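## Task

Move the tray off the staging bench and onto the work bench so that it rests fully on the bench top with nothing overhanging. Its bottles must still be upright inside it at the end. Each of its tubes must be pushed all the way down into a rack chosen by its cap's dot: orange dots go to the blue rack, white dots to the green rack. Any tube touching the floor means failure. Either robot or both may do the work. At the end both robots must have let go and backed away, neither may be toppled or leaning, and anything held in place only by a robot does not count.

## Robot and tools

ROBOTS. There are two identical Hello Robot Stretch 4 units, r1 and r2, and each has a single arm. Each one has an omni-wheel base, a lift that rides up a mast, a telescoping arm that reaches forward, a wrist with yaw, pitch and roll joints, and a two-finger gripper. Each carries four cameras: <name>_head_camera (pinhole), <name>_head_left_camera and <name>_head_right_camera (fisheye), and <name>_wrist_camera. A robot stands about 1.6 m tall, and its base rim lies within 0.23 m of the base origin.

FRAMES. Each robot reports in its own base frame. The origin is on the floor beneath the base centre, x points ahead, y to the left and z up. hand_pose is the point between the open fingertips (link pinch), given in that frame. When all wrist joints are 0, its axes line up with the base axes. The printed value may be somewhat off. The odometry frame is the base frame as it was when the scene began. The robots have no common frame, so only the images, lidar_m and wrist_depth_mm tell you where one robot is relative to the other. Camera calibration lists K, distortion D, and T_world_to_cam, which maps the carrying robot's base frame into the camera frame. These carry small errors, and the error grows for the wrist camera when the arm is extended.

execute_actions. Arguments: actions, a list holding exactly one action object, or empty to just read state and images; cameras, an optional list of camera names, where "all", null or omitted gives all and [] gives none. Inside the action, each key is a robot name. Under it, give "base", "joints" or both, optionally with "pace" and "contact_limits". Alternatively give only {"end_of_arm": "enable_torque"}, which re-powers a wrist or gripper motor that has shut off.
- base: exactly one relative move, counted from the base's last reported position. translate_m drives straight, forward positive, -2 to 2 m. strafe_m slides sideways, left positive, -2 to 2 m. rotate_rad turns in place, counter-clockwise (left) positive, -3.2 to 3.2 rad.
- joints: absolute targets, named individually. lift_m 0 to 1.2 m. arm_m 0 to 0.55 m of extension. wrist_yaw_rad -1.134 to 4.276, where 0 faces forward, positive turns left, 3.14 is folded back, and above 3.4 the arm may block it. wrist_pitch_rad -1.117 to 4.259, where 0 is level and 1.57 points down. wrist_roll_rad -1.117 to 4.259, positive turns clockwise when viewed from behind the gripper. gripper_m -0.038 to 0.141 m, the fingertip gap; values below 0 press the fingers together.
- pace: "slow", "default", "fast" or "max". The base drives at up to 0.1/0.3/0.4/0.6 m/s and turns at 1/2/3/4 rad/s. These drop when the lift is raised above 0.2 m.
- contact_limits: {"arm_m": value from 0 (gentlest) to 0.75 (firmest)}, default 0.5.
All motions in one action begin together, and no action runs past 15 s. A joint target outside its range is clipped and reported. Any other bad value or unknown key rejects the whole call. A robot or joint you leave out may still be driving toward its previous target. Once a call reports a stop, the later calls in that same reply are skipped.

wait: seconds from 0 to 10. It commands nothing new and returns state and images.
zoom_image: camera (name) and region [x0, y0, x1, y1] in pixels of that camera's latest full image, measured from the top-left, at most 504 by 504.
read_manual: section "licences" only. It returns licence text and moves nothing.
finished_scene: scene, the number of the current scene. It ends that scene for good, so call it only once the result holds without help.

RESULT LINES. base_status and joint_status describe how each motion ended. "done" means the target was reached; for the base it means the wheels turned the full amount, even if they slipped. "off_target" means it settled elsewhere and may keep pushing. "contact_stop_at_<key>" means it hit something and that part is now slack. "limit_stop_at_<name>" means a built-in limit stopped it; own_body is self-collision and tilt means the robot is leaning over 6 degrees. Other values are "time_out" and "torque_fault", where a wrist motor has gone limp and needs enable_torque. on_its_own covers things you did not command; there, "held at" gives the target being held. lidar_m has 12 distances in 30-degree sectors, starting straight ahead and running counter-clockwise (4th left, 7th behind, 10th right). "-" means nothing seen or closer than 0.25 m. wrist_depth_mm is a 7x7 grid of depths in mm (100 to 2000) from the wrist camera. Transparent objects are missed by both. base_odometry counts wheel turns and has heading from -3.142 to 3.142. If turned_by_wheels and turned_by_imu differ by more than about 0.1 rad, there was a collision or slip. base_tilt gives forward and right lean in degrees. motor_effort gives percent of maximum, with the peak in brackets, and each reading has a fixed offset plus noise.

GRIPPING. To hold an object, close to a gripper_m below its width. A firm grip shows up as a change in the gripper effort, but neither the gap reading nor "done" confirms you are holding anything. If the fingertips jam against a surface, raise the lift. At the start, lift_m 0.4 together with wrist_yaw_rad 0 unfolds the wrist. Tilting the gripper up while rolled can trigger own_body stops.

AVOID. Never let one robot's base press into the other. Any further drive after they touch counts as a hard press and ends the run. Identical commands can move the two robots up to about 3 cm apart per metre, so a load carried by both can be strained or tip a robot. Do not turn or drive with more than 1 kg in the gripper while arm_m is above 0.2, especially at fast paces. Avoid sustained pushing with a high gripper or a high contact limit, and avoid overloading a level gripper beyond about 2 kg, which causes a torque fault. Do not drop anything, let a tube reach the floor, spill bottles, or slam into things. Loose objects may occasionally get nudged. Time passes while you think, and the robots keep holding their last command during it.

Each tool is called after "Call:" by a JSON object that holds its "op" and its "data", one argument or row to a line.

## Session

Call:
{"op": "execute_actions", "data": {
  "actions": [
    {"r1":{"joints":{"lift_m":1.0,"wrist_yaw_rad":0,"wrist_pitch_rad":0.6}},"r2":{"joints":{"lift_m":1.0,"wrist_yaw_rad":0,"wrist_pitch_rad":0.6}}}
  ],
  "cameras": ["r1_head_left_camera","r2_head_left_camera"]
}}

Scene clock: 3.77 s.
r1.base_odometry: x=+0.000 y=+0.000 heading=+0.000 (m, m, rad; r1's odometry frame)
r1.turned_by_wheels: +0.000 (rad since the last result)
r1.turned_by_imu: +0.001 (rad since the last result)
r1.base_tilt: forward=+0.5 right=-0.3 (deg)
r1.lidar_m: 1.82 1.56 1.21 1.92 2.06 1.25 1.09 1.08 1.32 2.37 1.66 1.20
r1.base_status: not commanded
r1.joint_positions: lift_m=+1.000 arm_m=+0.000 wrist_yaw_rad=+0.000 wrist_pitch_rad=+0.602 wrist_roll_rad=+0.011 gripper_m=+0.057
r1.joint_status: all done
r1.motor_effort: lift_m=+20(22) arm_m=-1(0) wrist_yaw_rad=-1(6) wrist_pitch_rad=-5(4) wrist_roll_rad=-1(1) gripper_m=-3(2) wheel_0=+0(0) wheel_1=+0(1) wheel_2=+0(0) (%)
r1.hand_pose: x=+0.4088 y=-0.0874 z=+1.0148 quat_wxyz=(+0.955, +0.005, +0.296, -0.002) (m; r1's base frame)
r1.wrist_depth_mm: - - - - - - - / - - - - - 1308 1430 / - - - - - 1098 1008 / 1921 1921 - - - 1808 - / 1618 1618 1661 1661 1708 1618 1708 / 1366 1397 215 1430 201 1430 1464 / 1205 1205 1229 108 1281 1255 1308
r2.base_odometry: x=+0.000 y=+0.000 heading=+0.000 (m, m, rad; r2's odometry frame)
r2.turned_by_wheels: +0.000 (rad since the last result)
r2.turned_by_imu: -0.001 (rad since the last result)
r2.base_tilt: forward=+0.4 right=+0.3 (deg)
r2.lidar_m: 0.75 0.72 0.82 1.26 3.98 1.55 1.28 2.66 1.75 2.08 1.85 0.93
r2.base_status: not commanded
r2.joint_positions: lift_m=+1.000 arm_m=+0.002 wrist_yaw_rad=+0.000 wrist_pitch_rad=+0.601 wrist_roll_rad=-0.012 gripper_m=+0.057
r2.joint_status: all done
r2.motor_effort: lift_m=+22(19) arm_m=-1(1) wrist_yaw_rad=-3(3) wrist_pitch_rad=-6(9) wrist_roll_rad=+0(0) gripper_m=-4(3) wheel_0=-1(1) wheel_1=+0(0) wheel_2=+0(0) (%)
r2.hand_pose: x=+0.4108 y=-0.0873 z=+1.0148 quat_wxyz=(+0.955, -0.006, +0.296, +0.002) (m; r2's base frame)
r2.wrist_depth_mm: 452 477 512 554 597 634 691 / 480 517 554 597 654 715 750 / 525 569 615 668 732 798 891 / 580 621 676 741 820 931 1025 / 640 699 732 831 904 1078 1281 / 723 788 809 904 198 1308 1336 / 798 866 976 - 1229 1160 1205
pictures: r1_head_left_camera, r2_head_left_camera
Images, in order (width x height): r1_head_left_camera 420x672, r2_head_left_camera 420x672.

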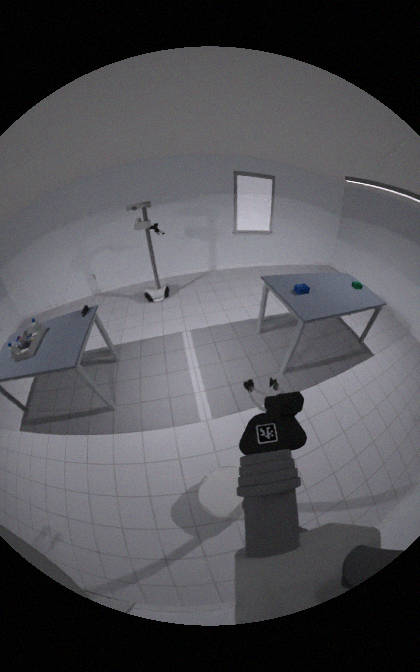

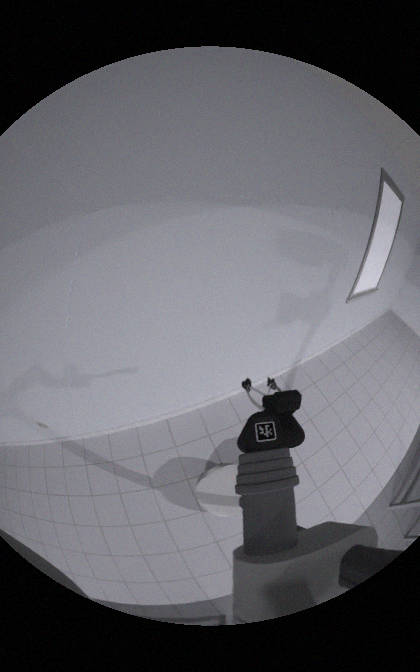

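Call:
{"op": "execute_actions", "data": {
  "actions": [
    {"r1":{"base":{"rotate_rad":0.3}},"r2":{"base":{"rotate_rad":-2.76}}}
  ],
  "cameras": []
}}

Call:
{"op": "execute_actions", "data": {
  "actions": [
    {"r1":{"base":{"strafe_m":1.4}},"r2":{"base":{"strafe_m":-1.0}}}
  ],
  "cameras": ["r1_head_camera","r2_head_camera"]
}}

Scene clock: 12.83 s.
r1.base_odometry: x=+0.000 y=+0.000 heading=+0.299 (m, m, rad; r1's odometry frame)
r1.turned_by_wheels: +0.299 (rad since the last result)
r1.turned_by_imu: +0.302 (rad since the last result)
r1.base_tilt: forward=+0.5 right=-0.2 (deg)
r1.lidar_m: 2.51 1.22 1.36 3.37 1.47 1.14 1.08 1.17 1.72 4.34 1.17 1.30
r1.base_status: done
r1.joint_positions: lift_m=+1.000 arm_m=+0.000 wrist_yaw_rad=+0.000 wrist_pitch_rad=+0.602 wrist_roll_rad=+0.011 gripper_m=+0.057
r1.joint_status: not commanded
r1.motor_effort: lift_m=+20(20) arm_m=-1(1) wrist_yaw_rad=+0(1) wrist_pitch_rad=-5(5) wrist_roll_rad=+1(1) gripper_m=-3(3) wheel_0=-5(7) wheel_1=-4(9) wheel_2=-4(10) (%)
r1.hand_pose: x=+0.4088 y=-0.0874 z=+1.0148 quat_wxyz=(+0.955, +0.005, +0.296, -0.002) (m; r1's base frame)
r1.wrist_depth_mm: - - - - - - - / 1308 - - - - - - / - - - - - - 1397 / 1756 1863 - - - - - / 1618 1661 1661 1661 1756 1661 1576 / 1336 1366 214 1430 201 1499 1464 / 1205 1182 1229 108 1229 1281 1255
r2.base_odometry: x=+0.000 y=+0.000 heading=-2.760 (m, m, rad; r2's odometry frame)
r2.turned_by_wheels: -2.760 (rad since the last result)
r2.turned_by_imu: -2.752 (rad since the last result)
r2.base_tilt: forward=+0.4 right=+0.3 (deg)
r2.lidar_m: 2.57 1.71 1.78 2.74 1.04 0.77 0.72 0.80 1.12 3.22 1.70 1.32
r2.base_status: done
r2.joint_positions: lift_m=+1.000 arm_m=+0.002 wrist_yaw_rad=+0.000 wrist_pitch_rad=+0.602 wrist_roll_rad=-0.012 gripper_m=+0.057
r2.joint_status: not commanded
r2.motor_effort: lift_m=+21(22) arm_m=-1(1) wrist_yaw_rad=+0(2) wrist_pitch_rad=-6(7) wrist_roll_rad=+0(0) gripper_m=-4(5) wheel_0=+1(6) wheel_1=+0(7) wheel_2=+1(8) (%)
r2.hand_pose: x=+0.4108 y=-0.0874 z=+1.0149 quat_wxyz=(+0.955, -0.006, +0.296, +0.002) (m; r2's base frame)
r2.wrist_depth_mm: 1756 - - - - - - / - - - - - 1255 1160 / - - - - - - - / 1863 1921 1921 1921 1921 1863 1983 / 1618 1576 1618 1618 1618 1499 1576 / 1336 1397 1308 1336 197 1366 1366 / 1229 1182 1229 - 1255 1182 1205
pictures: none
No camera images: the call's "cameras" was empty. Leave "cameras" out to get every camera's image.

Scene clock: 18.83 s.
r1.base_odometry: x=-0.412 y=+1.338 heading=+0.299 (m, m, rad; r1's odometry frame)
r1.turned_by_wheels: +0.000 (rad since the last result)
r1.turned_by_imu: +0.009 (rad since the last result)
r1.base_tilt: forward=+0.6 right=-0.3 (deg)
r1.lidar_m: 0.95 1.03 3.02 2.96 1.29 0.97 0.94 1.00 1.56 3.00 2.43 1.00
r1.base_status: done
r1.joint_positions: lift_m=+1.000 arm_m=+0.000 wrist_yaw_rad=+0.000 wrist_pitch_rad=+0.602 wrist_roll_rad=+0.011 gripper_m=+0.057
r1.joint_status: not commanded
r1.motor_effort: lift_m=+20(20) arm_m=-1(1) wrist_yaw_rad=+0(1) wrist_pitch_rad=-5(5) wrist_roll_rad=+1(1) gripper_m=-1(4) wheel_0=-4(9) wheel_1=+4(13) wheel_2=+0(4) (%)
r1.hand_pose: x=+0.4088 y=-0.0874 z=+1.0148 quat_wxyz=(+0.955, +0.005, +0.296, -0.002) (m; r1's base frame)
r1.wrist_depth_mm: - - - - - - - / 1205 1182 1008 1160 1281 - - / 931 946 917 917 946 976 - / 1921 1863 1863 1661 1708 891 - / 1537 1661 1661 1708 1708 1708 1756 / 1308 1397 214 1464 201 1430 1464 / 1205 1182 1229 108 1255 1255 1281
r2.base_odometry: x=-0.373 y=+0.928 heading=-2.760 (m, m, rad; r2's odometry frame)
r2.turned_by_wheels: +0.000 (rad since the last result)
r2.turned_by_imu: -0.005 (rad since the last result)
r2.base_tilt: forward=+0.4 right=+0.3 (deg)
r2.lidar_m: 1.17 1.24 2.50 2.79 1.08 0.77 0.74 0.78 1.09 3.00 3.13 1.24
r2.base_status: done
r2.joint_positions: lift_m=+1.000 arm_m=+0.002 wrist_yaw_rad=+0.000 wrist_pitch_rad=+0.602 wrist_roll_rad=-0.012 gripper_m=+0.057
r2.joint_status: not commanded
r2.motor_effort: lift_m=+20(21) arm_m=-1(1) wrist_yaw_rad=+1(1) wrist_pitch_rad=-7(6) wrist_roll_rad=+0(0) gripper_m=-4(4) wheel_0=+1(12) wheel_1=+1(8) wheel_2=+0(1) (%)
r2.hand_pose: x=+0.4108 y=-0.0874 z=+1.0149 quat_wxyz=(+0.955, -0.006, +0.296, +0.002) (m; r2's base frame)
r2.wrist_depth_mm: - - - - 1336 - - / - - 1160 1160 1078 1138 1182 / - - - - - - - / - 1921 1921 1983 1863 - 1983 / 1618 1661 1464 1537 1430 1618 1537 / 1397 1366 1308 1336 198 1336 1366 / 1205 1205 1229 - 1229 1205 1229
pictures: r1_head_camera, r2_head_camera
Images, in order (width x height): r1_head_camera 420x560, r2_head_camera 420x560.

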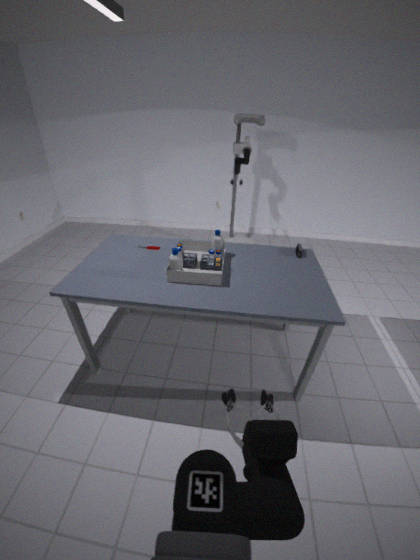

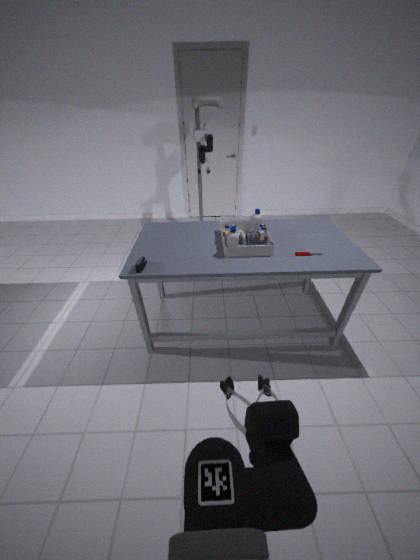

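Call:
{"op": "execute_actions", "data": {
  "actions": [
    {"r1":{"base":{"rotate_rad":-0.105}},"r2":{"base":{"rotate_rad":-0.015}}}
  ],
  "cameras": []
}}

Call:
{"op": "execute_actions", "data": {
  "actions": [
    {"r1":{"base":{"strafe_m":0.27}},"r2":{"base":{"strafe_m":-0.1}}}
  ],
  "cameras": []
}}

Call:
{"op": "execute_actions", "data": {
  "actions": [
    {"r1":{"base":{"translate_m":0.67},"joints":{"lift_m":1.08,"wrist_pitch_rad":1.57,"wrist_roll_rad":1.57,"arm_m":0.3,"gripper_m":0.07}},"r2":{"base":{"translate_m":0.89},"joints":{"lift_m":1.08,"wrist_pitch_rad":1.57,"wrist_roll_rad":1.57,"arm_m":0.28,"gripper_m":0.07}}}
  ],
  "cameras": ["r1_wrist_camera","r2_wrist_camera"]
}}

Scene clock: 28.27 s.
r1.base_odometry: x=-0.412 y=+1.338 heading=+0.195 (m, m, rad; r1's odometry frame)
r1.turned_by_wheels: -0.104 (rad since the last result)
r1.turned_by_imu: -0.103 (rad since the last result)
r1.base_tilt: forward=+0.6 right=-0.2 (deg)
r1.lidar_m: 0.96 1.02 1.38 2.94 1.42 0.94 0.95 1.01 1.40 3.57 2.45 1.03
r1.base_status: done
r1.joint_positions: lift_m=+1.000 arm_m=+0.000 wrist_yaw_rad=+0.000 wrist_pitch_rad=+0.602 wrist_roll_rad=+0.011 gripper_m=+0.057
r1.joint_status: not commanded
r1.motor_effort: lift_m=+20(20) arm_m=-1(1) wrist_yaw_rad=+0(0) wrist_pitch_rad=-5(5) wrist_roll_rad=+0(0) gripper_m=-1(4) wheel_0=+7(9) wheel_1=+5(9) wheel_2=+5(8) (%)
r1.hand_pose: x=+0.4088 y=-0.0874 z=+1.0148 quat_wxyz=(+0.955, +0.005, +0.296, -0.002) (m; r1's base frame)
r1.wrist_depth_mm: - - - - - - - / 1182 1042 1118 1255 1281 - - / 904 904 904 917 931 - - / 1808 1808 1808 1863 1863 - - / 1576 1618 1618 1661 1661 1661 1756 / 1366 1397 216 1430 200 1464 1464 / 1205 1160 1229 108 1255 1255 1281
r2.base_odometry: x=-0.373 y=+0.928 heading=-2.774 (m, m, rad; r2's odometry frame)
r2.turned_by_wheels: -0.015 (rad since the last result)
r2.turned_by_imu: -0.015 (rad since the last result)
r2.base_tilt: forward=+0.4 right=+0.3 (deg)
r2.lidar_m: 1.18 1.23 2.50 3.01 1.10 0.79 0.75 0.78 1.09 3.01 3.11 1.25
r2.base_status: done
r2.joint_positions: lift_m=+1.000 arm_m=+0.002 wrist_yaw_rad=+0.000 wrist_pitch_rad=+0.602 wrist_roll_rad=-0.012 gripper_m=+0.057
r2.joint_status: not commanded
r2.motor_effort: lift_m=+20(21) arm_m=-1(1) wrist_yaw_rad=-1(1) wrist_pitch_rad=-6(6) wrist_roll_rad=-1(1) gripper_m=-4(4) wheel_0=+2(5) wheel_1=-1(4) wheel_2=+1(4) (%)
r2.hand_pose: x=+0.4108 y=-0.0874 z=+1.0149 quat_wxyz=(+0.955, -0.006, +0.296, +0.002) (m; r2's base frame)
r2.wrist_depth_mm: - - - 1537 1464 - - / - - 1118 1118 1118 1182 1160 / - - - - - - - / 1921 1921 1921 1921 1921 1983 1921 / 1576 1618 1464 1576 1430 1576 1537 / 1430 1366 1336 1308 198 1336 1366 / 1182 1160 1205 - 1229 1182 1205
pictures: none
No camera images: the call's "cameras" was empty. Leave "cameras" out to get every camera's image.

Scene clock: 30.50 s.
r1.base_odometry: x=-0.465 y=+1.603 heading=+0.195 (m, m, rad; r1's odometry frame)
r1.turned_by_wheels: +0.000 (rad since the last result)
r1.turned_by_imu: +0.002 (rad since the last result)
r1.base_tilt: forward=+0.5 right=-0.2 (deg)
r1.lidar_m: 0.94 0.99 2.81 2.69 1.43 1.03 0.92 0.99 1.42 3.64 2.67 1.00
r1.base_status: done
r1.joint_positions: lift_m=+1.000 arm_m=+0.000 wrist_yaw_rad=+0.000 wrist_pitch_rad=+0.602 wrist_roll_rad=+0.011 gripper_m=+0.057
r1.joint_status: not commanded
r1.motor_effort: lift_m=+20(20) arm_m=-1(1) wrist_yaw_rad=+1(1) wrist_pitch_rad=-5(5) wrist_roll_rad=-1(1) gripper_m=-2(1) wheel_0=-3(11) wheel_1=+2(14) wheel_2=+0(2) (%)
r1.hand_pose: x=+0.4088 y=-0.0874 z=+1.0148 quat_wxyz=(+0.955, +0.005, +0.296, -0.002) (m; r1's base frame)
r1.wrist_depth_mm: - - - - - - - / - 1182 1098 1160 1308 1464 - / 878 878 917 917 946 960 1042 / 1756 1863 1863 1863 1708 1921 976 / 1499 1618 1661 1661 1661 1708 1661 / 1336 1397 215 1430 200 1397 1464 / 1205 1205 1229 108 1255 1255 1308
r2.base_odometry: x=-0.408 y=+1.021 heading=-2.774 (m, m, rad; r2's odometry frame)
r2.turned_by_wheels: +0.000 (rad since the last result)
r2.turned_by_imu: -0.001 (rad since the last result)
r2.base_tilt: forward=+0.4 right=+0.3 (deg)
r2.lidar_m: 1.18 1.25 2.61 2.96 1.11 0.79 0.73 0.80 1.10 2.91 3.02 1.25
r2.base_status: done
r2.joint_positions: lift_m=+1.000 arm_m=+0.002 wrist_yaw_rad=+0.000 wrist_pitch_rad=+0.602 wrist_roll_rad=-0.012 gripper_m=+0.057
r2.joint_status: not commanded
r2.motor_effort: lift_m=+21(21) arm_m=-1(1) wrist_yaw_rad=-3(2) wrist_pitch_rad=-7(6) wrist_roll_rad=-1(0) gripper_m=-3(5) wheel_0=+1(7) wheel_1=+0(8) wheel_2=+0(2) (%)
r2.hand_pose: x=+0.4108 y=-0.0874 z=+1.0149 quat_wxyz=(+0.955, -0.006, +0.296, +0.002) (m; r2's base frame)
r2.wrist_depth_mm: - - - 1576 1537 - - / - 1255 1160 1160 1098 1138 1255 / - - - - - - 1098 / 1921 1863 1983 1921 1921 1921 1808 / 1576 1576 1430 1537 1430 1537 1618 / 1336 1366 1281 1366 198 1366 1336 / 1205 1182 1255 - 1229 1182 1205
pictures: none
No camera images: the call's "cameras" was empty. Leave "cameras" out to get every camera's image.

Scene clock: 34.93 s.
r1.base_odometry: x=+0.192 y=+1.733 heading=+0.196 (m, m, rad; r1's odometry frame)
r1.turned_by_wheels: +0.001 (rad since the last result)
r1.turned_by_imu: +0.003 (rad since the last result)
r1.base_tilt: forward=+0.6 right=-0.2 (deg)
r1.lidar_m: 0.29 0.32 0.44 2.70 2.41 1.73 1.62 1.69 2.33 2.48 0.44 0.31
r1.base_status: done
r1.joint_positions: lift_m=+1.080 arm_m=+0.299 wrist_yaw_rad=+0.000 wrist_pitch_rad=+1.570 wrist_roll_rad=+1.570 gripper_m=+0.070
r1.joint_status: all done
r1.motor_effort: lift_m=+19(22) arm_m=+4(6) wrist_yaw_rad=-1(0) wrist_pitch_rad=+0(3) wrist_roll_rad=+2(4) gripper_m=-2(4) wheel_0=+5(14) wheel_1=+4(9) wheel_2=-2(13) (%)
r1.hand_pose: x=+0.4704 y=-0.0874 z=+0.9696 quat_wxyz=(+0.501, +0.500, +0.500, -0.499) (m; r1's base frame)
r1.wrist_depth_mm: 424 424 427 427 430 1182 1182 / 427 427 427 430 430 1160 1182 / 427 430 430 430 430 1182 1182 / 314 427 430 433 436 976 1182 / 370 433 427 436 433 991 1182 / 407 430 202 436 200 1008 1229 / 370 407 394 108 439 1205 1205
r2.base_odometry: x=-1.239 y=+0.702 heading=-2.774 (m, m, rad; r2's odometry frame)
r2.turned_by_wheels: +0.000 (rad since the last result)
r2.turned_by_imu: +0.006 (rad since the last result)
r2.base_tilt: forward=+0.4 right=+0.3 (deg)
r2.lidar_m: 0.31 0.32 0.46 2.29 2.34 1.71 1.64 1.74 2.36 2.91 0.47 0.32
r2.base_status: done
r2.joint_positions: lift_m=+1.080 arm_m=+0.279 wrist_yaw_rad=+0.000 wrist_pitch_rad=+1.570 wrist_roll_rad=+1.570 gripper_m=+0.070
r2.joint_status: all done
r2.motor_effort: lift_m=+22(24) arm_m=+4(5) wrist_yaw_rad=+0(2) wrist_pitch_rad=-1(2) wrist_roll_rad=+1(5) gripper_m=-2(4) wheel_0=+2(6) wheel_1=+1(5) wheel_2=-1(12) (%)
r2.hand_pose: x=+0.4504 y=-0.0874 z=+0.9696 quat_wxyz=(+0.501, +0.500, +0.500, -0.499) (m; r2's base frame)
r2.wrist_depth_mm: 310 375 415 424 418 1160 1138 / 407 421 424 427 421 1160 1138 / 433 430 433 430 424 1160 1160 / 373 410 436 430 427 991 1160 / 370 404 287 436 433 976 1205 / 449 415 362 436 433 991 1160 / 445 442 439 - 1182 1205 1205
pictures: r1_wrist_camera, r2_wrist_camera
camera_calibration (this result's frames):
r1_wrist_camera: T_world_to_cam=[[-0.998999, -0.044526, -0.0042948, 0.466831], [-0.0446265, 0.998635, 0.0271491, 0.136209], [0.00308009, 0.0273136, -0.999622, 1.19907], [0, 0, 0, 1]] pos_world=[0.468749, -0.147988, 1.19693]
r2_wrist_camera: T_world_to_cam=[[-0.997653, -0.0329219, -0.060038, 0.516916], [-0.0358922, 0.99815, 0.0490837, 0.0976323], [0.058311, 0.0511234, -0.996989, 1.17234], [0, 0, 0, 1]] pos_world=[0.450847, -0.140368, 1.19505]
Images, in order (width x height): r1_wrist_camera 616x392, r2_wrist_camera 616x392.

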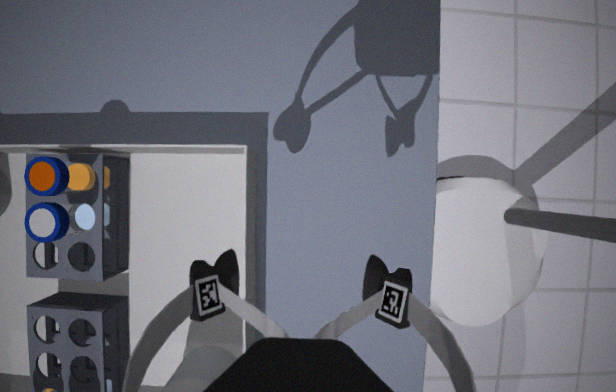

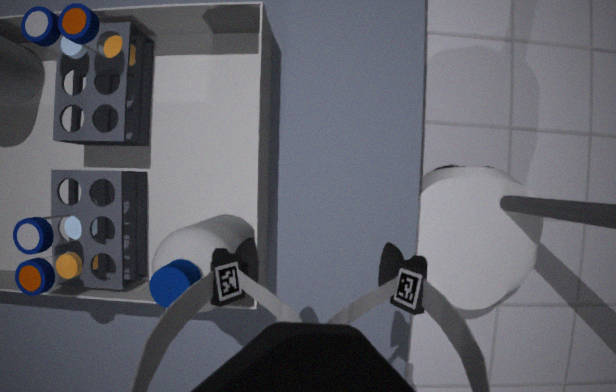

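Call:
{"op": "execute_actions", "data": {
  "actions": [
    {"r1":{"base":{"strafe_m":0.057},"joints":{"arm_m":0.36}},"r2":{"base":{"strafe_m":-0.085},"joints":{"arm_m":0.335}}}
  ],
  "cameras": []
}}

Call:
{"op": "execute_actions", "data": {
  "actions": [
    {"r1":{"joints":{"lift_m":0.91},"pace":"slow"},"r2":{"joints":{"lift_m":0.915},"pace":"slow"}}
  ],
  "cameras": ["r1_wrist_camera","r2_wrist_camera"]
}}

Scene clock: 50.80 s.
r1.base_odometry: x=+0.181 y=+1.789 heading=+0.196 (m, m, rad; r1's odometry frame)
r1.turned_by_wheels: +0.000 (rad since the last result)
r1.turned_by_imu: +0.002 (rad since the last result)
r1.base_tilt: forward=+0.6 right=-0.3 (deg)
r1.lidar_m: 0.29 0.32 0.46 2.64 2.42 1.75 1.65 1.71 2.33 2.55 0.44 0.31
r1.base_status: done
r1.joint_positions: lift_m=+1.080 arm_m=+0.359 wrist_yaw_rad=+0.000 wrist_pitch_rad=+1.570 wrist_roll_rad=+1.570 gripper_m=+0.070
r1.joint_status: all done
r1.motor_effort: lift_m=+19(19) arm_m=+4(6) wrist_yaw_rad=+1(0) wrist_pitch_rad=+0(0) wrist_roll_rad=+1(1) gripper_m=-2(4) wheel_0=-2(9) wheel_1=+2(10) wheel_2=+0(3) (%)
r1.hand_pose: x=+0.5304 y=-0.0874 z=+0.9696 quat_wxyz=(+0.501, +0.500, +0.500, -0.499) (m; r1's base frame)
r1.wrist_depth_mm: 427 427 427 427 430 427 1182 / 427 427 427 427 430 433 1182 / 421 359 424 430 433 433 1160 / 427 370 430 430 430 436 1182 / 427 427 430 430 436 976 976 / 430 373 202 433 200 976 1205 / 413 373 410 108 436 1182 1205
r2.base_odometry: x=-1.270 y=+0.781 heading=-2.774 (m, m, rad; r2's odometry frame)
r2.turned_by_wheels: +0.000 (rad since the last result)
r2.turned_by_imu: -0.001 (rad since the last result)
r2.base_tilt: forward=+0.4 right=+0.3 (deg)
r2.lidar_m: 0.30 0.32 0.45 2.39 2.32 1.72 1.64 1.72 2.39 2.81 0.47 0.34
r2.base_status: done
r2.joint_positions: lift_m=+1.080 arm_m=+0.334 wrist_yaw_rad=+0.000 wrist_pitch_rad=+1.570 wrist_roll_rad=+1.570 gripper_m=+0.070
r2.joint_status: all done
r2.motor_effort: lift_m=+22(22) arm_m=+4(6) wrist_yaw_rad=-1(1) wrist_pitch_rad=-1(1) wrist_roll_rad=+1(0) gripper_m=-2(4) wheel_0=+1(10) wheel_1=+1(11) wheel_2=+0(1) (%)
r2.hand_pose: x=+0.5053 y=-0.0874 z=+0.9696 quat_wxyz=(+0.501, +0.500, +0.500, -0.499) (m; r2's base frame)
r2.wrist_depth_mm: 430 427 427 424 421 1160 1160 / 433 427 427 424 424 1160 1182 / 384 373 427 424 427 1160 1182 / 436 375 430 430 427 960 960 / 439 433 436 430 430 976 976 / 445 377 320 402 427 976 1182 / 389 368 404 - 439 1205 1205
pictures: none
No camera images: the call's "cameras" was empty. Leave "cameras" out to get every camera's image.

Scene clock: 52.97 s.
r1.base_odometry: x=+0.181 y=+1.789 heading=+0.196 (m, m, rad; r1's odometry frame)
r1.turned_by_wheels: +0.000 (rad since the last result)
r1.turned_by_imu: +0.001 (rad since the last result)
r1.base_tilt: forward=+0.6 right=-0.3 (deg)
r1.lidar_m: 0.30 0.31 0.44 2.66 2.44 1.75 1.65 1.72 2.33 2.54 0.44 0.32
r1.base_status: not commanded
r1.joint_positions: lift_m=+0.910 arm_m=+0.359 wrist_yaw_rad=+0.000 wrist_pitch_rad=+1.570 wrist_roll_rad=+1.570 gripper_m=+0.070
r1.joint_status: all done
r1.motor_effort: lift_m=+16(19) arm_m=+4(5) wrist_yaw_rad=-1(0) wrist_pitch_rad=+0(0) wrist_roll_rad=+0(0) gripper_m=-2(0) wheel_0=-2(2) wheel_1=+2(2) wheel_2=+0(0) (%)
r1.hand_pose: x=+0.5304 y=-0.0874 z=+0.7999 quat_wxyz=(+0.501, +0.500, +0.500, -0.499) (m; r1's base frame)
r1.wrist_depth_mm: 202 219 222 230 262 263 263 / 201 259 259 258 262 264 264 / 210 259 262 260 264 265 264 / 230 260 262 263 265 266 265 / 232 260 262 263 266 266 266 / 233 262 202 264 200 267 266 / 233 264 264 108 267 268 268
r2.base_odometry: x=-1.270 y=+0.781 heading=-2.774 (m, m, rad; r2's odometry frame)
r2.turned_by_wheels: +0.000 (rad since the last result)
r2.turned_by_imu: +0.000 (rad since the last result)
r2.base_tilt: forward=+0.4 right=+0.4 (deg)
r2.lidar_m: 0.31 0.30 0.44 2.42 2.33 1.73 1.64 1.68 2.40 2.82 0.46 0.30
r2.base_status: not commanded
r2.joint_positions: lift_m=+0.915 arm_m=+0.334 wrist_yaw_rad=+0.000 wrist_pitch_rad=+1.570 wrist_roll_rad=+1.570 gripper_m=+0.070
r2.joint_status: all done
r2.motor_effort: lift_m=+18(20) arm_m=+5(5) wrist_yaw_rad=+0(1) wrist_pitch_rad=-2(1) wrist_roll_rad=+1(0) gripper_m=-4(3) wheel_0=+1(0) wheel_1=+1(1) wheel_2=+0(0) (%)
r2.hand_pose: x=+0.5053 y=-0.0874 z=+0.8049 quat_wxyz=(+0.501, +0.500, +0.500, -0.499) (m; r2's base frame)
r2.wrist_depth_mm: 204 210 213 243 258 257 621 / 215 263 260 260 259 260 621 / 234 264 264 263 264 262 634 / 209 266 265 264 264 263 504 / 238 268 266 267 265 264 809 / 227 271 267 194 267 264 809 / 242 268 270 - 271 267 1025
pictures: r1_wrist_camera, r2_wrist_camera
camera_calibration (this result's frames):
r1_wrist_camera: T_world_to_cam=[[-0.999004, -0.0444137, -0.00423371, 0.525949], [-0.0445126, 0.99864, 0.0271518, 0.14343], [0.00302203, 0.0273132, -0.999622, 1.02925], [0, 0, 0, 1]] pos_world=[0.528699, -0.147988, 1.0272]
r2_wrist_camera: T_world_to_cam=[[-0.99766, -0.0328705, -0.0599518, 0.561783], [-0.0358364, 0.998151, 0.0490868, 0.107655], [0.0582274, 0.0511204, -0.996994, 1.00504], [0, 0, 0, 1]] pos_world=[0.505805, -0.140368, 1.03042]
Images, in order (width x height): r1_wrist_camera 616x392, r2_wrist_camera 616x392.

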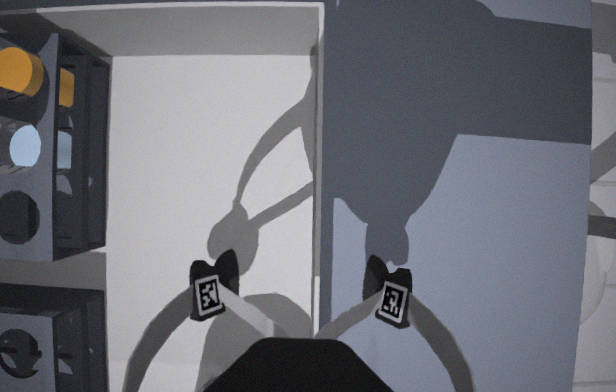

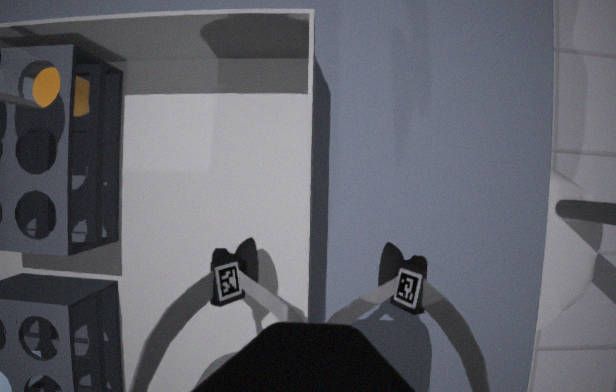

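Call:
{"op": "execute_actions", "data": {
  "actions": [
    {"r1":{"joints":{"gripper_m":-0.035,"arm_m":0.356}},"r2":{"joints":{"gripper_m":-0.035,"arm_m":0.342}}}
  ],
  "cameras": []
}}

Call:
{"op": "execute_actions", "data": {
  "actions": [
    {"r1":{"joints":{"lift_m":1.04},"pace":"slow"},"r2":{"joints":{"lift_m":1.045},"pace":"slow"}}
  ],
  "cameras": []
}}

Call:
{"op": "execute_actions", "data": {
  "actions": [
    {"r1":{"base":{"strafe_m":-0.5}},"r2":{"base":{"strafe_m":0.5}}}
  ],
  "cameras": ["r1_head_right_camera"]
}}

Scene clock: 68.07 s.
r1.base_odometry: x=+0.181 y=+1.789 heading=+0.196 (m, m, rad; r1's odometry frame)
r1.turned_by_wheels: +0.000 (rad since the last result)
r1.turned_by_imu: +0.002 (rad since the last result)
r1.base_tilt: forward=+0.6 right=-0.2 (deg)
r1.lidar_m: 0.28 0.32 0.43 2.65 2.43 1.73 1.63 1.69 2.33 2.55 0.46 0.32
r1.base_status: not commanded
r1.joint_positions: lift_m=+0.910 arm_m=+0.357 wrist_yaw_rad=-0.001 wrist_pitch_rad=+1.573 wrist_roll_rad=+1.570 gripper_m=-0.034
r1.joint_status: all done
r1.motor_effort: lift_m=+19(19) arm_m=-4(6) wrist_yaw_rad=+1(2) wrist_pitch_rad=-8(11) wrist_roll_rad=+1(1) gripper_m=-20(18) wheel_0=-2(2) wheel_1=+3(2) wheel_2=+0(0) (%)
r1.hand_pose: x=+0.5269 y=-0.0874 z=+0.7996 quat_wxyz=(+0.500, +0.499, +0.501, -0.500) (m; r1's base frame)
r1.wrist_depth_mm: 207 219 220 250 260 260 262 / 222 252 253 252 260 260 263 / 222 252 254 255 262 263 264 / 228 253 254 254 262 264 264 / 248 254 254 255 264 265 265 / 236 255 183 205 184 266 267 / 229 256 257 108 265 266 267
r2.base_odometry: x=-1.270 y=+0.781 heading=-2.774 (m, m, rad; r2's odometry frame)
r2.turned_by_wheels: +0.000 (rad since the last result)
r2.turned_by_imu: -0.001 (rad since the last result)
r2.base_tilt: forward=+0.4 right=+0.3 (deg)
r2.lidar_m: 0.30 0.32 0.45 2.40 2.34 1.70 1.63 1.73 2.42 2.82 0.43 0.33
r2.base_status: not commanded
r2.joint_positions: lift_m=+0.915 arm_m=+0.341 wrist_yaw_rad=+0.000 wrist_pitch_rad=+1.572 wrist_roll_rad=+1.570 gripper_m=-0.034
r2.joint_status: all done
r2.motor_effort: lift_m=+21(21) arm_m=+5(4) wrist_yaw_rad=-1(1) wrist_pitch_rad=-7(7) wrist_roll_rad=+1(0) gripper_m=-22(21) wheel_0=+0(0) wheel_1=+1(1) wheel_2=+0(0) (%)
r2.hand_pose: x=+0.5118 y=-0.0874 z=+0.8047 quat_wxyz=(+0.500, +0.500, +0.500, -0.500) (m; r2's base frame)
r2.wrist_depth_mm: 198 208 214 222 256 256 253 / 207 254 254 253 258 256 256 / 229 255 255 257 259 259 621 / 229 258 257 258 262 262 500 / 238 263 259 212 264 260 530 / 221 258 180 186 179 265 809 / 234 240 263 - 267 266 1025
pictures: none
No camera images: the call's "cameras" was empty. Leave "cameras" out to get every camera's image.

Scene clock: 69.97 s.
r1.base_odometry: x=+0.181 y=+1.789 heading=+0.196 (m, m, rad; r1's odometry frame)
r1.turned_by_wheels: +0.000 (rad since the last result)
r1.turned_by_imu: +0.001 (rad since the last result)
r1.base_tilt: forward=+0.6 right=-0.3 (deg)
r1.lidar_m: 0.28 0.32 0.45 2.63 2.41 1.72 1.62 1.68 2.31 2.54 0.46 0.32
r1.base_status: not commanded
r1.joint_positions: lift_m=+1.040 arm_m=+0.357 wrist_yaw_rad=-0.001 wrist_pitch_rad=+1.573 wrist_roll_rad=+1.570 gripper_m=-0.034
r1.joint_status: all done
r1.motor_effort: lift_m=+24(25) arm_m=-3(4) wrist_yaw_rad=+1(2) wrist_pitch_rad=-8(8) wrist_roll_rad=+1(1) gripper_m=-21(19) wheel_0=-2(2) wheel_1=+2(2) wheel_2=+0(0) (%)
r1.hand_pose: x=+0.5269 y=-0.0874 z=+0.9293 quat_wxyz=(+0.500, +0.499, +0.501, -0.500) (m; r1's base frame)
r1.wrist_depth_mm: 206 220 222 249 384 387 1138 / 222 252 252 253 389 392 1160 / 222 254 252 254 392 392 1138 / 227 253 254 255 392 392 1160 / 248 254 255 256 392 394 946 / 236 255 183 205 183 397 1160 / 229 255 257 108 394 397 1160
r2.base_odometry: x=-1.270 y=+0.781 heading=-2.774 (m, m, rad; r2's odometry frame)
r2.turned_by_wheels: +0.000 (rad since the last result)
r2.turned_by_imu: +0.000 (rad since the last result)
r2.base_tilt: forward=+0.4 right=+0.3 (deg)
r2.lidar_m: 0.29 0.29 0.45 2.37 2.34 1.70 1.62 1.73 2.39 2.83 0.47 0.33
r2.base_status: not commanded
r2.joint_positions: lift_m=+1.045 arm_m=+0.341 wrist_yaw_rad=+0.000 wrist_pitch_rad=+1.572 wrist_roll_rad=+1.570 gripper_m=-0.034
r2.joint_status: all done
r2.motor_effort: lift_m=+26(28) arm_m=+4(5) wrist_yaw_rad=+3(0) wrist_pitch_rad=-7(7) wrist_roll_rad=+1(1) gripper_m=-22(23) wheel_0=+0(0) wheel_1=+1(1) wheel_2=+0(0) (%)
r2.hand_pose: x=+0.5118 y=-0.0874 z=+0.9343 quat_wxyz=(+0.500, +0.500, +0.500, -0.500) (m; r2's base frame)
r2.wrist_depth_mm: 198 208 214 223 387 382 1138 / 207 254 255 253 387 389 1138 / 228 258 255 255 392 387 1118 / 229 258 258 257 392 931 917 / 230 259 259 210 392 917 931 / 221 257 179 187 179 931 1138 / 234 240 263 - 397 399 1182
pictures: none
No camera images: the call's "cameras" was empty. Leave "cameras" out to get every camera's image.

Scene clock: 72.97 s.
r1.base_odometry: x=+0.279 y=+1.298 heading=+0.196 (m, m, rad; r1's odometry frame)
r1.turned_by_wheels: +0.000 (rad since the last result)
r1.turned_by_imu: +0.000 (rad since the last result)
r1.base_tilt: forward=+0.5 right=-0.3 (deg)
r1.lidar_m: 0.31 0.32 0.46 3.14 2.40 1.68 1.62 1.72 2.30 2.05 0.49 0.34
r1.base_status: done
r1.joint_positions: lift_m=+1.040 arm_m=+0.357 wrist_yaw_rad=+0.002 wrist_pitch_rad=+1.566 wrist_roll_rad=+1.570 gripper_m=-0.034
r1.joint_status: not commanded
r1.motor_effort: lift_m=+24(24) arm_m=-3(4) wrist_yaw_rad=-5(6) wrist_pitch_rad=+12(12) wrist_roll_rad=+0(0) gripper_m=-20(18) wheel_0=+3(8) wheel_1=-3(11) wheel_2=+0(1) (%)
r1.hand_pose: x=+0.5292 y=-0.0874 z=+0.9293 quat_wxyz=(+0.502, +0.501, +0.499, -0.498) (m; r1's base frame)
r1.wrist_depth_mm: 208 220 222 387 389 387 1118 / 222 252 251 387 389 387 1138 / 223 253 252 389 389 392 1160 / 249 254 254 389 394 394 1138 / 250 253 255 255 392 394 931 / 251 255 185 202 185 394 1160 / 242 255 256 108 394 778 1182
r2.base_odometry: x=-1.090 y=+0.314 heading=-2.774 (m, m, rad; r2's odometry frame)
r2.turned_by_wheels: +0.000 (rad since the last result)
r2.turned_by_imu: +0.001 (rad since the last result)
r2.base_tilt: forward=+0.4 right=+0.3 (deg)
r2.lidar_m: 0.28 0.32 1.93 1.89 2.33 1.68 1.63 1.72 2.39 1.26 0.45 0.33
r2.base_status: done
r2.joint_positions: lift_m=+1.045 arm_m=+0.341 wrist_yaw_rad=+0.002 wrist_pitch_rad=+1.565 wrist_roll_rad=+1.570 gripper_m=-0.034
r2.joint_status: not commanded
r2.motor_effort: lift_m=+25(26) arm_m=+4(4) wrist_yaw_rad=-6(5) wrist_pitch_rad=+11(11) wrist_roll_rad=+1(0) gripper_m=-22(22) wheel_0=-1(9) wheel_1=-1(6) wheel_2=+0(1) (%)
r2.hand_pose: x=+0.5140 y=-0.0874 z=+0.9343 quat_wxyz=(+0.502, +0.501, +0.499, -0.498) (m; r2's base frame)
r2.wrist_depth_mm: 198 210 215 222 384 382 1078 / 209 255 255 254 387 387 1098 / 229 258 256 256 389 387 1138 / 202 258 257 256 394 931 931 / 233 262 260 257 397 946 931 / 223 263 180 198 179 931 1182 / 236 262 263 - 397 788 1138
pictures: r1_head_right_camera
Images, in order (width x height): r1_head_right_camera 420x672.

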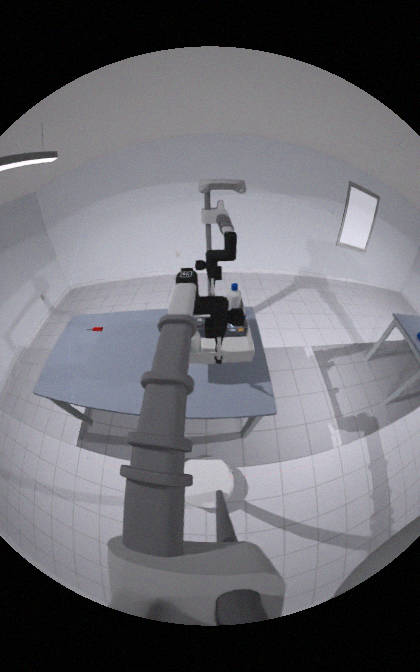

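Call:
{"op": "execute_actions", "data": {
  "actions": [
    {"r1":{"base":{"strafe_m":-0.9},"joints":{"arm_m":0.372}},"r2":{"base":{"strafe_m":0.9},"joints":{"arm_m":0.356}}}
  ],
  "cameras": []
}}

Call:
{"op": "execute_actions", "data": {
  "actions": [
    {"r1":{"base":{"strafe_m":-0.9},"joints":{"arm_m":0.388}},"r2":{"base":{"strafe_m":0.9},"joints":{"arm_m":0.372}}}
  ],
  "cameras": ["r1_head_right_camera"]
}}

Scene clock: 85.00 s.
r1.base_odometry: x=+0.454 y=+0.416 heading=+0.196 (m, m, rad; r1's odometry frame)
r1.turned_by_wheels: +0.000 (rad since the last result)
r1.turned_by_imu: +0.001 (rad since the last result)
r1.base_tilt: forward=+0.6 right=-0.2 (deg)
r1.lidar_m: 0.52 0.77 0.61 1.23 2.38 1.69 1.63 1.68 2.30 1.48 1.19 0.54
r1.base_status: done
r1.joint_positions: lift_m=+1.040 arm_m=+0.371 wrist_yaw_rad=+0.002 wrist_pitch_rad=+1.566 wrist_roll_rad=+1.570 gripper_m=-0.034
r1.joint_status: all done
r1.motor_effort: lift_m=+23(23) arm_m=+3(7) wrist_yaw_rad=-5(6) wrist_pitch_rad=+11(23) wrist_roll_rad=+0(0) gripper_m=-20(20) wheel_0=+5(18) wheel_1=-4(12) wheel_2=+0(1) (%)
r1.hand_pose: x=+0.5438 y=-0.0874 z=+0.9293 quat_wxyz=(+0.502, +0.500, +0.500, -0.498) (m; r1's base frame)
r1.wrist_depth_mm: 208 219 222 1118 1138 1118 1118 / 222 252 252 1138 1118 1118 1138 / 223 252 253 1138 1118 1138 1118 / 248 254 254 1160 1138 960 1138 / 249 255 255 255 1138 931 931 / 251 256 185 202 185 931 1138 / 234 256 257 108 1138 1160 1182
r2.base_odometry: x=-0.767 y=-0.526 heading=-2.774 (m, m, rad; r2's odometry frame)
r2.turned_by_wheels: +0.000 (rad since the last result)
r2.turned_by_imu: +0.000 (rad since the last result)
r2.base_tilt: forward=+0.4 right=+0.3 (deg)
r2.lidar_m: 0.48 1.37 1.01 1.44 2.29 1.71 1.62 1.69 2.41 1.27 0.77 0.52
r2.base_status: done
r2.joint_positions: lift_m=+1.045 arm_m=+0.355 wrist_yaw_rad=+0.001 wrist_pitch_rad=+1.566 wrist_roll_rad=+1.570 gripper_m=-0.034
r2.joint_status: all done
r2.motor_effort: lift_m=+25(25) arm_m=+3(7) wrist_yaw_rad=-4(9) wrist_pitch_rad=+10(23) wrist_roll_rad=+1(0) gripper_m=-24(24) wheel_0=-2(11) wheel_1=-1(10) wheel_2=-1(2) (%)
r2.hand_pose: x=+0.5278 y=-0.0874 z=+0.9343 quat_wxyz=(+0.502, +0.501, +0.499, -0.498) (m; r2's base frame)
r2.wrist_depth_mm: 198 210 214 224 1118 1138 1098 / 208 257 254 254 1138 1138 1098 / 229 258 257 256 1160 1138 1138 / 201 259 259 257 1160 931 931 / 230 263 259 257 1182 946 917 / 222 262 181 200 179 946 1160 / 236 262 262 - 1182 1160 1160
pictures: none
No camera images: the call's "cameras" was empty. Leave "cameras" out to get every camera's image.

Scene clock: 89.33 s.
r1.base_odometry: x=+0.629 y=-0.467 heading=+0.196 (m, m, rad; r1's odometry frame)
r1.turned_by_wheels: +0.000 (rad since the last result)
r1.turned_by_imu: +0.000 (rad since the last result)
r1.base_tilt: forward=+0.6 right=-0.2 (deg)
r1.lidar_m: 0.52 3.20 1.48 1.48 2.32 1.70 1.61 1.67 2.24 1.57 0.53 0.42
r1.base_status: done
r1.joint_positions: lift_m=+1.040 arm_m=+0.387 wrist_yaw_rad=+0.002 wrist_pitch_rad=+1.567 wrist_roll_rad=+1.570 gripper_m=-0.034
r1.joint_status: all done
r1.motor_effort: lift_m=+23(23) arm_m=+3(9) wrist_yaw_rad=-6(7) wrist_pitch_rad=+10(28) wrist_roll_rad=+1(2) gripper_m=-20(20) wheel_0=+5(14) wheel_1=-3(8) wheel_2=+0(0) (%)
r1.hand_pose: x=+0.5597 y=-0.0874 z=+0.9293 quat_wxyz=(+0.502, +0.500, +0.500, -0.498) (m; r1's base frame)
r1.wrist_depth_mm: 207 218 221 387 389 389 1138 / 221 251 253 389 389 392 1118 / 224 254 253 1138 1138 1138 1138 / 249 253 253 1138 1160 946 931 / 250 254 255 254 1160 931 931 / 250 256 186 202 184 946 1138 / 232 257 256 108 1160 1160 1160
r2.base_odometry: x=-0.444 y=-1.366 heading=-2.775 (m, m, rad; r2's odometry frame)
r2.turned_by_wheels: +0.000 (rad since the last result)
r2.turned_by_imu: +0.001 (rad since the last result)
r2.base_tilt: forward=+0.4 right=+0.3 (deg)
r2.lidar_m: 0.37 0.35 0.51 1.45 2.29 1.67 1.61 1.71 2.38 1.65 1.66 0.56
r2.base_status: done
r2.joint_positions: lift_m=+1.045 arm_m=+0.371 wrist_yaw_rad=+0.001 wrist_pitch_rad=+1.566 wrist_roll_rad=+1.570 gripper_m=-0.034
r2.joint_status: all done
r2.motor_effort: lift_m=+25(25) arm_m=+4(7) wrist_yaw_rad=-2(8) wrist_pitch_rad=+9(28) wrist_roll_rad=+1(1) gripper_m=-23(24) wheel_0=-1(8) wheel_1=+0(8) wheel_2=-1(1) (%)
r2.hand_pose: x=+0.5436 y=-0.0874 z=+0.9344 quat_wxyz=(+0.502, +0.501, +0.499, -0.498) (m; r2's base frame)
r2.wrist_depth_mm: 198 210 215 223 1138 1118 1098 / 208 256 255 253 1138 1098 1118 / 229 256 256 256 1160 1118 1138 / 201 258 258 257 1160 917 931 / 233 262 259 257 1182 931 931 / 222 262 180 196 179 931 1138 / 236 262 263 - 544 1160 1182
pictures: r1_head_right_camera
Images, in order (width x height): r1_head_right_camera 420x672.

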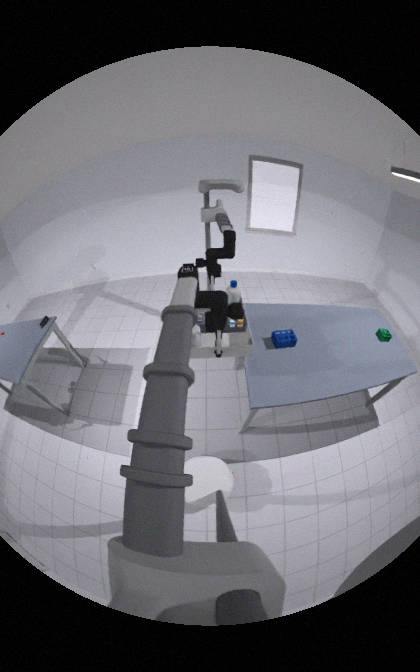

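Call:
{"op": "execute_actions", "data": {
  "actions": [
    {"r1":{"base":{"strafe_m":-0.9},"joints":{"arm_m":0.404}},"r2":{"base":{"strafe_m":0.9},"joints":{"arm_m":0.388}}}
  ],
  "cameras": ["r1_head_right_camera"]
}}

Call:
{"op": "execute_actions", "data": {
  "actions": [
    {"r1":{"joints":{"lift_m":0.915},"pace":"slow"},"r2":{"joints":{"lift_m":0.92},"pace":"slow"}}
  ],
  "cameras": []
}}

Call:
{"op": "execute_actions", "data": {
  "actions": [
    {"r1":{"joints":{"gripper_m":0.06}},"r2":{"joints":{"gripper_m":0.06}}}
  ],
  "cameras": []
}}

Call:
{"op": "execute_actions", "data": {
  "actions": [
    {"r1":{"joints":{"lift_m":1.1}},"r2":{"joints":{"lift_m":1.15}}}
  ],
  "cameras": []
}}

Call:
{"op": "execute_actions", "data": {
  "actions": [
    {"r1":{"base":{"translate_m":-0.5},"joints":{"arm_m":0}},"r2":{"base":{"translate_m":0.07},"joints":{"wrist_roll_rad":0,"arm_m":0.44}}}
  ],
  "cameras": ["r2_wrist_camera","r1_head_camera"]
}}

Scene clock: 105.03 s.
r1.base_odometry: x=+0.804 y=-1.349 heading=+0.196 (m, m, rad; r1's odometry frame)
r1.turned_by_wheels: +0.000 (rad since the last result)
r1.turned_by_imu: +0.001 (rad since the last result)
r1.base_tilt: forward=+0.6 right=-0.2 (deg)
r1.lidar_m: 0.36 0.38 0.53 2.36 2.33 1.67 1.58 1.62 2.21 2.85 0.54 0.38
r1.base_status: done
r1.joint_positions: lift_m=+1.040 arm_m=+0.403 wrist_yaw_rad=+0.002 wrist_pitch_rad=+1.566 wrist_roll_rad=+1.570 gripper_m=-0.034
r1.joint_status: all done
r1.motor_effort: lift_m=+23(23) arm_m=+3(6) wrist_yaw_rad=-6(9) wrist_pitch_rad=+12(29) wrist_roll_rad=+1(1) gripper_m=-21(19) wheel_0=+5(14) wheel_1=-2(12) wheel_2=-1(3) (%)
r1.hand_pose: x=+0.5760 y=-0.0874 z=+0.9293 quat_wxyz=(+0.502, +0.500, +0.500, -0.498) (m; r1's base frame)
r1.wrist_depth_mm: 206 219 222 389 387 389 1138 / 222 251 251 389 392 389 1138 / 224 252 252 389 392 394 1138 / 249 254 255 392 394 394 931 / 250 254 255 254 394 931 946 / 251 256 185 201 185 931 931 / 234 256 256 108 394 1160 1160
r2.base_odometry: x=-0.121 y=-2.206 heading=-2.775 (m, m, rad; r2's odometry frame)
r2.turned_by_wheels: +0.000 (rad since the last result)
r2.turned_by_imu: +0.000 (rad since the last result)
r2.base_tilt: forward=+0.4 right=+0.3 (deg)
r2.lidar_m: 0.35 0.37 0.52 2.68 2.25 1.64 1.59 1.69 2.36 2.54 0.48 0.36
r2.base_status: done
r2.joint_positions: lift_m=+1.045 arm_m=+0.387 wrist_yaw_rad=+0.002 wrist_pitch_rad=+1.565 wrist_roll_rad=+1.570 gripper_m=-0.034
r2.joint_status: all done
r2.motor_effort: lift_m=+24(25) arm_m=+4(7) wrist_yaw_rad=-6(10) wrist_pitch_rad=+11(29) wrist_roll_rad=+1(1) gripper_m=-23(22) wheel_0=+0(14) wheel_1=+0(10) wheel_2=-1(3) (%)
r2.hand_pose: x=+0.5600 y=-0.0874 z=+0.9344 quat_wxyz=(+0.502, +0.501, +0.499, -0.498) (m; r2's base frame)
r2.wrist_depth_mm: 198 211 215 223 382 382 1098 / 208 256 254 254 387 384 1118 / 229 255 258 257 384 387 1138 / 203 259 258 258 389 392 917 / 234 263 259 257 394 392 931 / 220 262 180 196 179 931 1160 / 221 263 264 - 397 397 1182
pictures: r1_head_right_camera
Images, in order (width x height): r1_head_right_camera 420x672.

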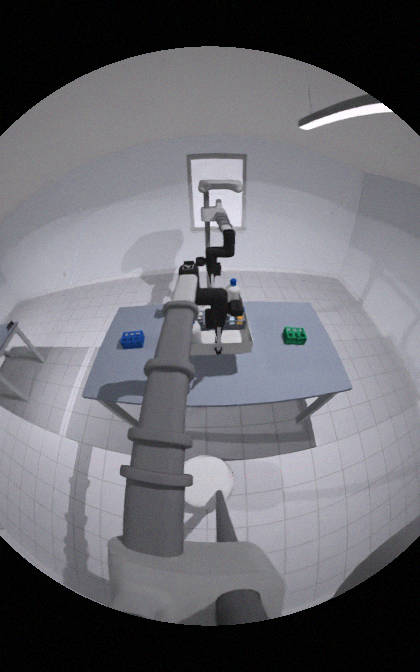

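Scene clock: 106.90 s.
r1.base_odometry: x=+0.804 y=-1.349 heading=+0.196 (m, m, rad; r1's odometry frame)
r1.turned_by_wheels: +0.000 (rad since the last result)
r1.turned_by_imu: +0.001 (rad since the last result)
r1.base_tilt: forward=+0.7 right=-0.3 (deg)
r1.lidar_m: 0.35 0.39 0.54 2.34 2.36 1.66 1.58 1.65 2.23 2.85 0.56 0.38
r1.base_status: not commanded
r1.joint_positions: lift_m=+0.915 arm_m=+0.403 wrist_yaw_rad=+0.002 wrist_pitch_rad=+1.566 wrist_roll_rad=+1.570 gripper_m=-0.034
r1.joint_status: all done
r1.motor_effort: lift_m=+19(23) arm_m=+3(3) wrist_yaw_rad=-6(6) wrist_pitch_rad=+13(13) wrist_roll_rad=+0(2) gripper_m=-20(19) wheel_0=+5(5) wheel_1=-2(2) wheel_2=-1(1) (%)
r1.hand_pose: x=+0.5760 y=-0.0874 z=+0.8047 quat_wxyz=(+0.502, +0.500, +0.500, -0.498) (m; r1's base frame)
r1.wrist_depth_mm: 206 218 222 264 265 264 266 / 222 252 253 265 266 267 266 / 224 254 253 265 266 267 267 / 249 254 255 266 267 268 270 / 250 254 255 255 268 270 809 / 251 255 186 202 185 270 544 / 234 257 256 109 271 272 831
r2.base_odometry: x=-0.121 y=-2.206 heading=-2.775 (m, m, rad; r2's odometry frame)
r2.turned_by_wheels: +0.000 (rad since the last result)
r2.turned_by_imu: +0.000 (rad since the last result)
r2.base_tilt: forward=+0.4 right=+0.3 (deg)
r2.lidar_m: 0.33 0.36 0.53 2.68 2.26 1.64 1.57 1.68 2.35 2.50 0.50 0.36
r2.base_status: not commanded
r2.joint_positions: lift_m=+0.920 arm_m=+0.387 wrist_yaw_rad=+0.002 wrist_pitch_rad=+1.565 wrist_roll_rad=+1.570 gripper_m=-0.034
r2.joint_status: all done
r2.motor_effort: lift_m=+21(25) arm_m=+4(3) wrist_yaw_rad=-5(4) wrist_pitch_rad=+10(11) wrist_roll_rad=+0(0) gripper_m=-22(22) wheel_0=+0(0) wheel_1=+0(0) wheel_2=-1(1) (%)
r2.hand_pose: x=+0.5600 y=-0.0874 z=+0.8096 quat_wxyz=(+0.502, +0.501, +0.499, -0.498) (m; r2's base frame)
r2.wrist_depth_mm: 198 210 214 222 263 260 259 / 208 255 256 254 263 260 260 / 229 257 257 255 266 262 260 / 202 258 258 257 266 265 266 / 232 262 260 256 268 267 264 / 220 262 180 197 179 268 544 / 221 260 263 - 272 270 1025
pictures: none
No camera images: the call's "cameras" was empty. Leave "cameras" out to get every camera's image.

Scene clock: 108.53 s.
r1.base_odometry: x=+0.804 y=-1.349 heading=+0.196 (m, m, rad; r1's odometry frame)
r1.turned_by_wheels: +0.000 (rad since the last result)
r1.turned_by_imu: +0.001 (rad since the last result)
r1.base_tilt: forward=+0.5 right=-0.2 (deg)
r1.lidar_m: 0.36 0.38 0.49 2.37 2.35 1.66 1.58 1.63 2.20 2.84 0.56 0.39
r1.base_status: not commanded
r1.joint_positions: lift_m=+0.915 arm_m=+0.403 wrist_yaw_rad=+0.000 wrist_pitch_rad=+1.569 wrist_roll_rad=+1.570 gripper_m=+0.060
r1.joint_status: all done
r1.motor_effort: lift_m=+19(19) arm_m=+3(3) wrist_yaw_rad=-1(6) wrist_pitch_rad=+2(13) wrist_roll_rad=+1(1) gripper_m=-3(17) wheel_0=+4(4) wheel_1=-2(2) wheel_2=+0(1) (%)
r1.hand_pose: x=+0.5747 y=-0.0874 z=+0.8046 quat_wxyz=(+0.501, +0.500, +0.500, -0.499) (m; r1's base frame)
r1.wrist_depth_mm: 205 216 220 266 268 268 267 / 234 263 265 266 267 270 1008 / 235 265 265 268 268 268 1042 / 237 265 266 268 270 270 809 / 260 266 266 271 270 272 831 / 252 267 216 268 197 272 549 / 238 268 268 108 272 271 1025
r2.base_odometry: x=-0.121 y=-2.206 heading=-2.775 (m, m, rad; r2's odometry frame)
r2.turned_by_wheels: +0.000 (rad since the last result)
r2.turned_by_imu: +0.000 (rad since the last result)
r2.base_tilt: forward=+0.4 right=+0.3 (deg)
r2.lidar_m: 0.35 0.34 0.52 2.68 2.26 1.63 1.60 1.69 2.34 2.52 0.51 0.36
r2.base_status: not commanded
r2.joint_positions: lift_m=+0.920 arm_m=+0.387 wrist_yaw_rad=+0.001 wrist_pitch_rad=+1.569 wrist_roll_rad=+1.570 gripper_m=+0.060
r2.joint_status: all done
r2.motor_effort: lift_m=+21(21) arm_m=+3(4) wrist_yaw_rad=-3(5) wrist_pitch_rad=-1(13) wrist_roll_rad=+0(0) gripper_m=-5(23) wheel_0=+0(0) wheel_1=+0(0) wheel_2=-1(1) (%)
r2.hand_pose: x=+0.5587 y=-0.0874 z=+0.8096 quat_wxyz=(+0.501, +0.500, +0.500, -0.499) (m; r2's base frame)
r2.wrist_depth_mm: 208 220 214 222 263 260 260 / 209 266 267 264 266 264 263 / 213 268 268 267 266 266 265 / 241 272 270 270 270 267 265 / 250 273 271 270 270 270 268 / 220 272 273 270 193 270 544 / 217 273 274 - 273 272 1025
pictures: none
No camera images: the call's "cameras" was empty. Leave "cameras" out to get every camera's image.

Scene clock: 110.57 s.
r1.base_odometry: x=+0.804 y=-1.349 heading=+0.196 (m, m, rad; r1's odometry frame)
r1.turned_by_wheels: +0.000 (rad since the last result)
r1.turned_by_imu: +0.001 (rad since the last result)
r1.base_tilt: forward=+0.6 right=-0.2 (deg)
r1.lidar_m: 0.36 0.39 0.49 2.35 2.32 1.65 1.58 1.65 2.21 2.83 0.53 0.39
r1.base_status: not commanded
r1.joint_positions: lift_m=+1.100 arm_m=+0.403 wrist_yaw_rad=+0.000 wrist_pitch_rad=+1.570 wrist_roll_rad=+1.570 gripper_m=+0.060
r1.joint_status: all done
r1.motor_effort: lift_m=+21(22) arm_m=+3(3) wrist_yaw_rad=+0(1) wrist_pitch_rad=+2(1) wrist_roll_rad=+1(1) gripper_m=-4(2) wheel_0=+4(5) wheel_1=-2(2) wheel_2=+0(1) (%)
r1.hand_pose: x=+0.5747 y=-0.0874 z=+0.9895 quat_wxyz=(+0.501, +0.500, +0.500, -0.499) (m; r1's base frame)
r1.wrist_depth_mm: 449 445 449 445 449 1182 1182 / 445 449 445 449 452 1182 1205 / 427 389 445 449 452 1205 1205 / 449 392 452 449 452 991 1229 / 449 442 449 455 455 991 1008 / 452 392 215 455 197 1008 1229 / 442 347 322 108 459 1205 1229
r2.base_odometry: x=-0.121 y=-2.206 heading=-2.775 (m, m, rad; r2's odometry frame)
r2.turned_by_wheels: +0.000 (rad since the last result)
r2.turned_by_imu: +0.000 (rad since the last result)
r2.base_tilt: forward=+0.4 right=+0.3 (deg)
r2.lidar_m: 0.33 0.38 0.52 2.69 2.24 1.66 1.59 1.64 2.35 2.51 0.48 0.36
r2.base_status: not commanded
r2.joint_positions: lift_m=+1.150 arm_m=+0.387 wrist_yaw_rad=+0.000 wrist_pitch_rad=+1.570 wrist_roll_rad=+1.570 gripper_m=+0.060
r2.joint_status: all done
r2.motor_effort: lift_m=+23(24) arm_m=+4(4) wrist_yaw_rad=-1(1) wrist_pitch_rad=-1(0) wrist_roll_rad=+0(1) gripper_m=-4(3) wheel_0=+0(0) wheel_1=+0(0) wheel_2=-1(1) (%)
r2.hand_pose: x=+0.5587 y=-0.0874 z=+1.0395 quat_wxyz=(+0.501, +0.500, +0.500, -0.499) (m; r2's base frame)
r2.wrist_depth_mm: 500 496 496 492 480 1255 1205 / 508 500 496 492 496 1255 1229 / 389 442 496 500 496 1229 1255 / 500 504 500 500 496 1025 1205 / 504 508 449 508 496 1042 1138 / 473 449 364 402 194 1255 1255 / 525 512 492 - 504 1281 1281
pictures: none
No camera images: the call's "cameras" was empty. Leave "cameras" out to get every camera's image.

Scene clock: 113.73 s.
r1.base_odometry: x=+0.314 y=-1.447 heading=+0.196 (m, m, rad; r1's odometry frame)
r1.turned_by_wheels: -0.001 (rad since the last result)
r1.turned_by_imu: +0.000 (rad since the last result)
r1.base_tilt: forward=+0.5 right=-0.3 (deg)
r1.lidar_m: 0.85 0.89 2.50 3.32 1.60 1.16 1.07 1.11 1.55 2.87 2.97 0.91
r1.base_status: done
r1.joint_positions: lift_m=+1.100 arm_m=+0.001 wrist_yaw_rad=+0.000 wrist_pitch_rad=+1.570 wrist_roll_rad=+1.570 gripper_m=+0.060
r1.joint_status: all done
r1.motor_effort: lift_m=+20(21) arm_m=-4(5) wrist_yaw_rad=+0(1) wrist_pitch_rad=-1(1) wrist_roll_rad=+0(1) gripper_m=-1(4) wheel_0=-6(10) wheel_1=-4(11) wheel_2=+2(12) (%)
r1.hand_pose: x=+0.1718 y=-0.0874 z=+0.9896 quat_wxyz=(+0.500, +0.500, +0.500, -0.500) (m; r1's base frame)
r1.wrist_depth_mm: 1182 1182 1205 1182 1205 1205 1205 / 1182 1182 1205 1182 1182 1205 1229 / 1205 1182 1205 1205 1205 1205 1205 / 1182 1182 1229 1042 991 1182 1182 / 1205 1205 1205 1008 991 1182 349 / 1182 1229 216 1205 197 1229 1205 / 1182 1229 1205 109 1229 1229 1205
r2.base_odometry: x=-0.186 y=-2.231 heading=-2.774 (m, m, rad; r2's odometry frame)
r2.turned_by_wheels: +0.000 (rad since the last result)
r2.turned_by_imu: +0.000 (rad since the last result)
r2.base_tilt: forward=+0.4 right=+0.3 (deg)
r2.lidar_m: 0.25 0.29 0.40 2.68 2.38 1.70 1.67 1.77 2.48 2.52 0.40 0.28
r2.base_status: done
r2.joint_positions: lift_m=+1.150 arm_m=+0.439 wrist_yaw_rad=+0.000 wrist_pitch_rad=+1.570 wrist_roll_rad=+0.000 gripper_m=+0.060
r2.joint_status: all done
r2.motor_effort: lift_m=+22(22) arm_m=+5(6) wrist_yaw_rad=+0(1) wrist_pitch_rad=-2(1) wrist_roll_rad=-2(7) gripper_m=-3(3) wheel_0=+1(5) wheel_1=+0(5) wheel_2=+2(10) (%)
r2.hand_pose: x=+0.6104 y=-0.0874 z=+1.0395 quat_wxyz=(+0.707, +0.000, +0.707, +0.000) (m; r2's base frame)
r2.wrist_depth_mm: 500 496 488 484 351 473 477 / 504 500 496 492 484 480 477 / 517 504 439 488 469 484 480 / 512 504 496 500 466 484 484 / 521 517 455 504 496 496 492 / 530 525 332 436 193 496 496 / 535 535 521 - 504 508 500
pictures: r1_head_camera, r2_wrist_camera
camera_calibration (this result's frames):
r2_wrist_camera: T_world_to_cam=[[0.0314136, -0.997768, -0.0589312, -0.0328771], [-0.998252, -0.0342729, 0.0481536, 0.598034], [-0.0500658, 0.0573155, -0.9971, 1.29958], [0, 0, 0, 1]] pos_world=[0.663086, -0.0867934, 1.26508]
Images, in order (width x height): r1_head_camera 420x560, r2_wrist_camera 616x392.

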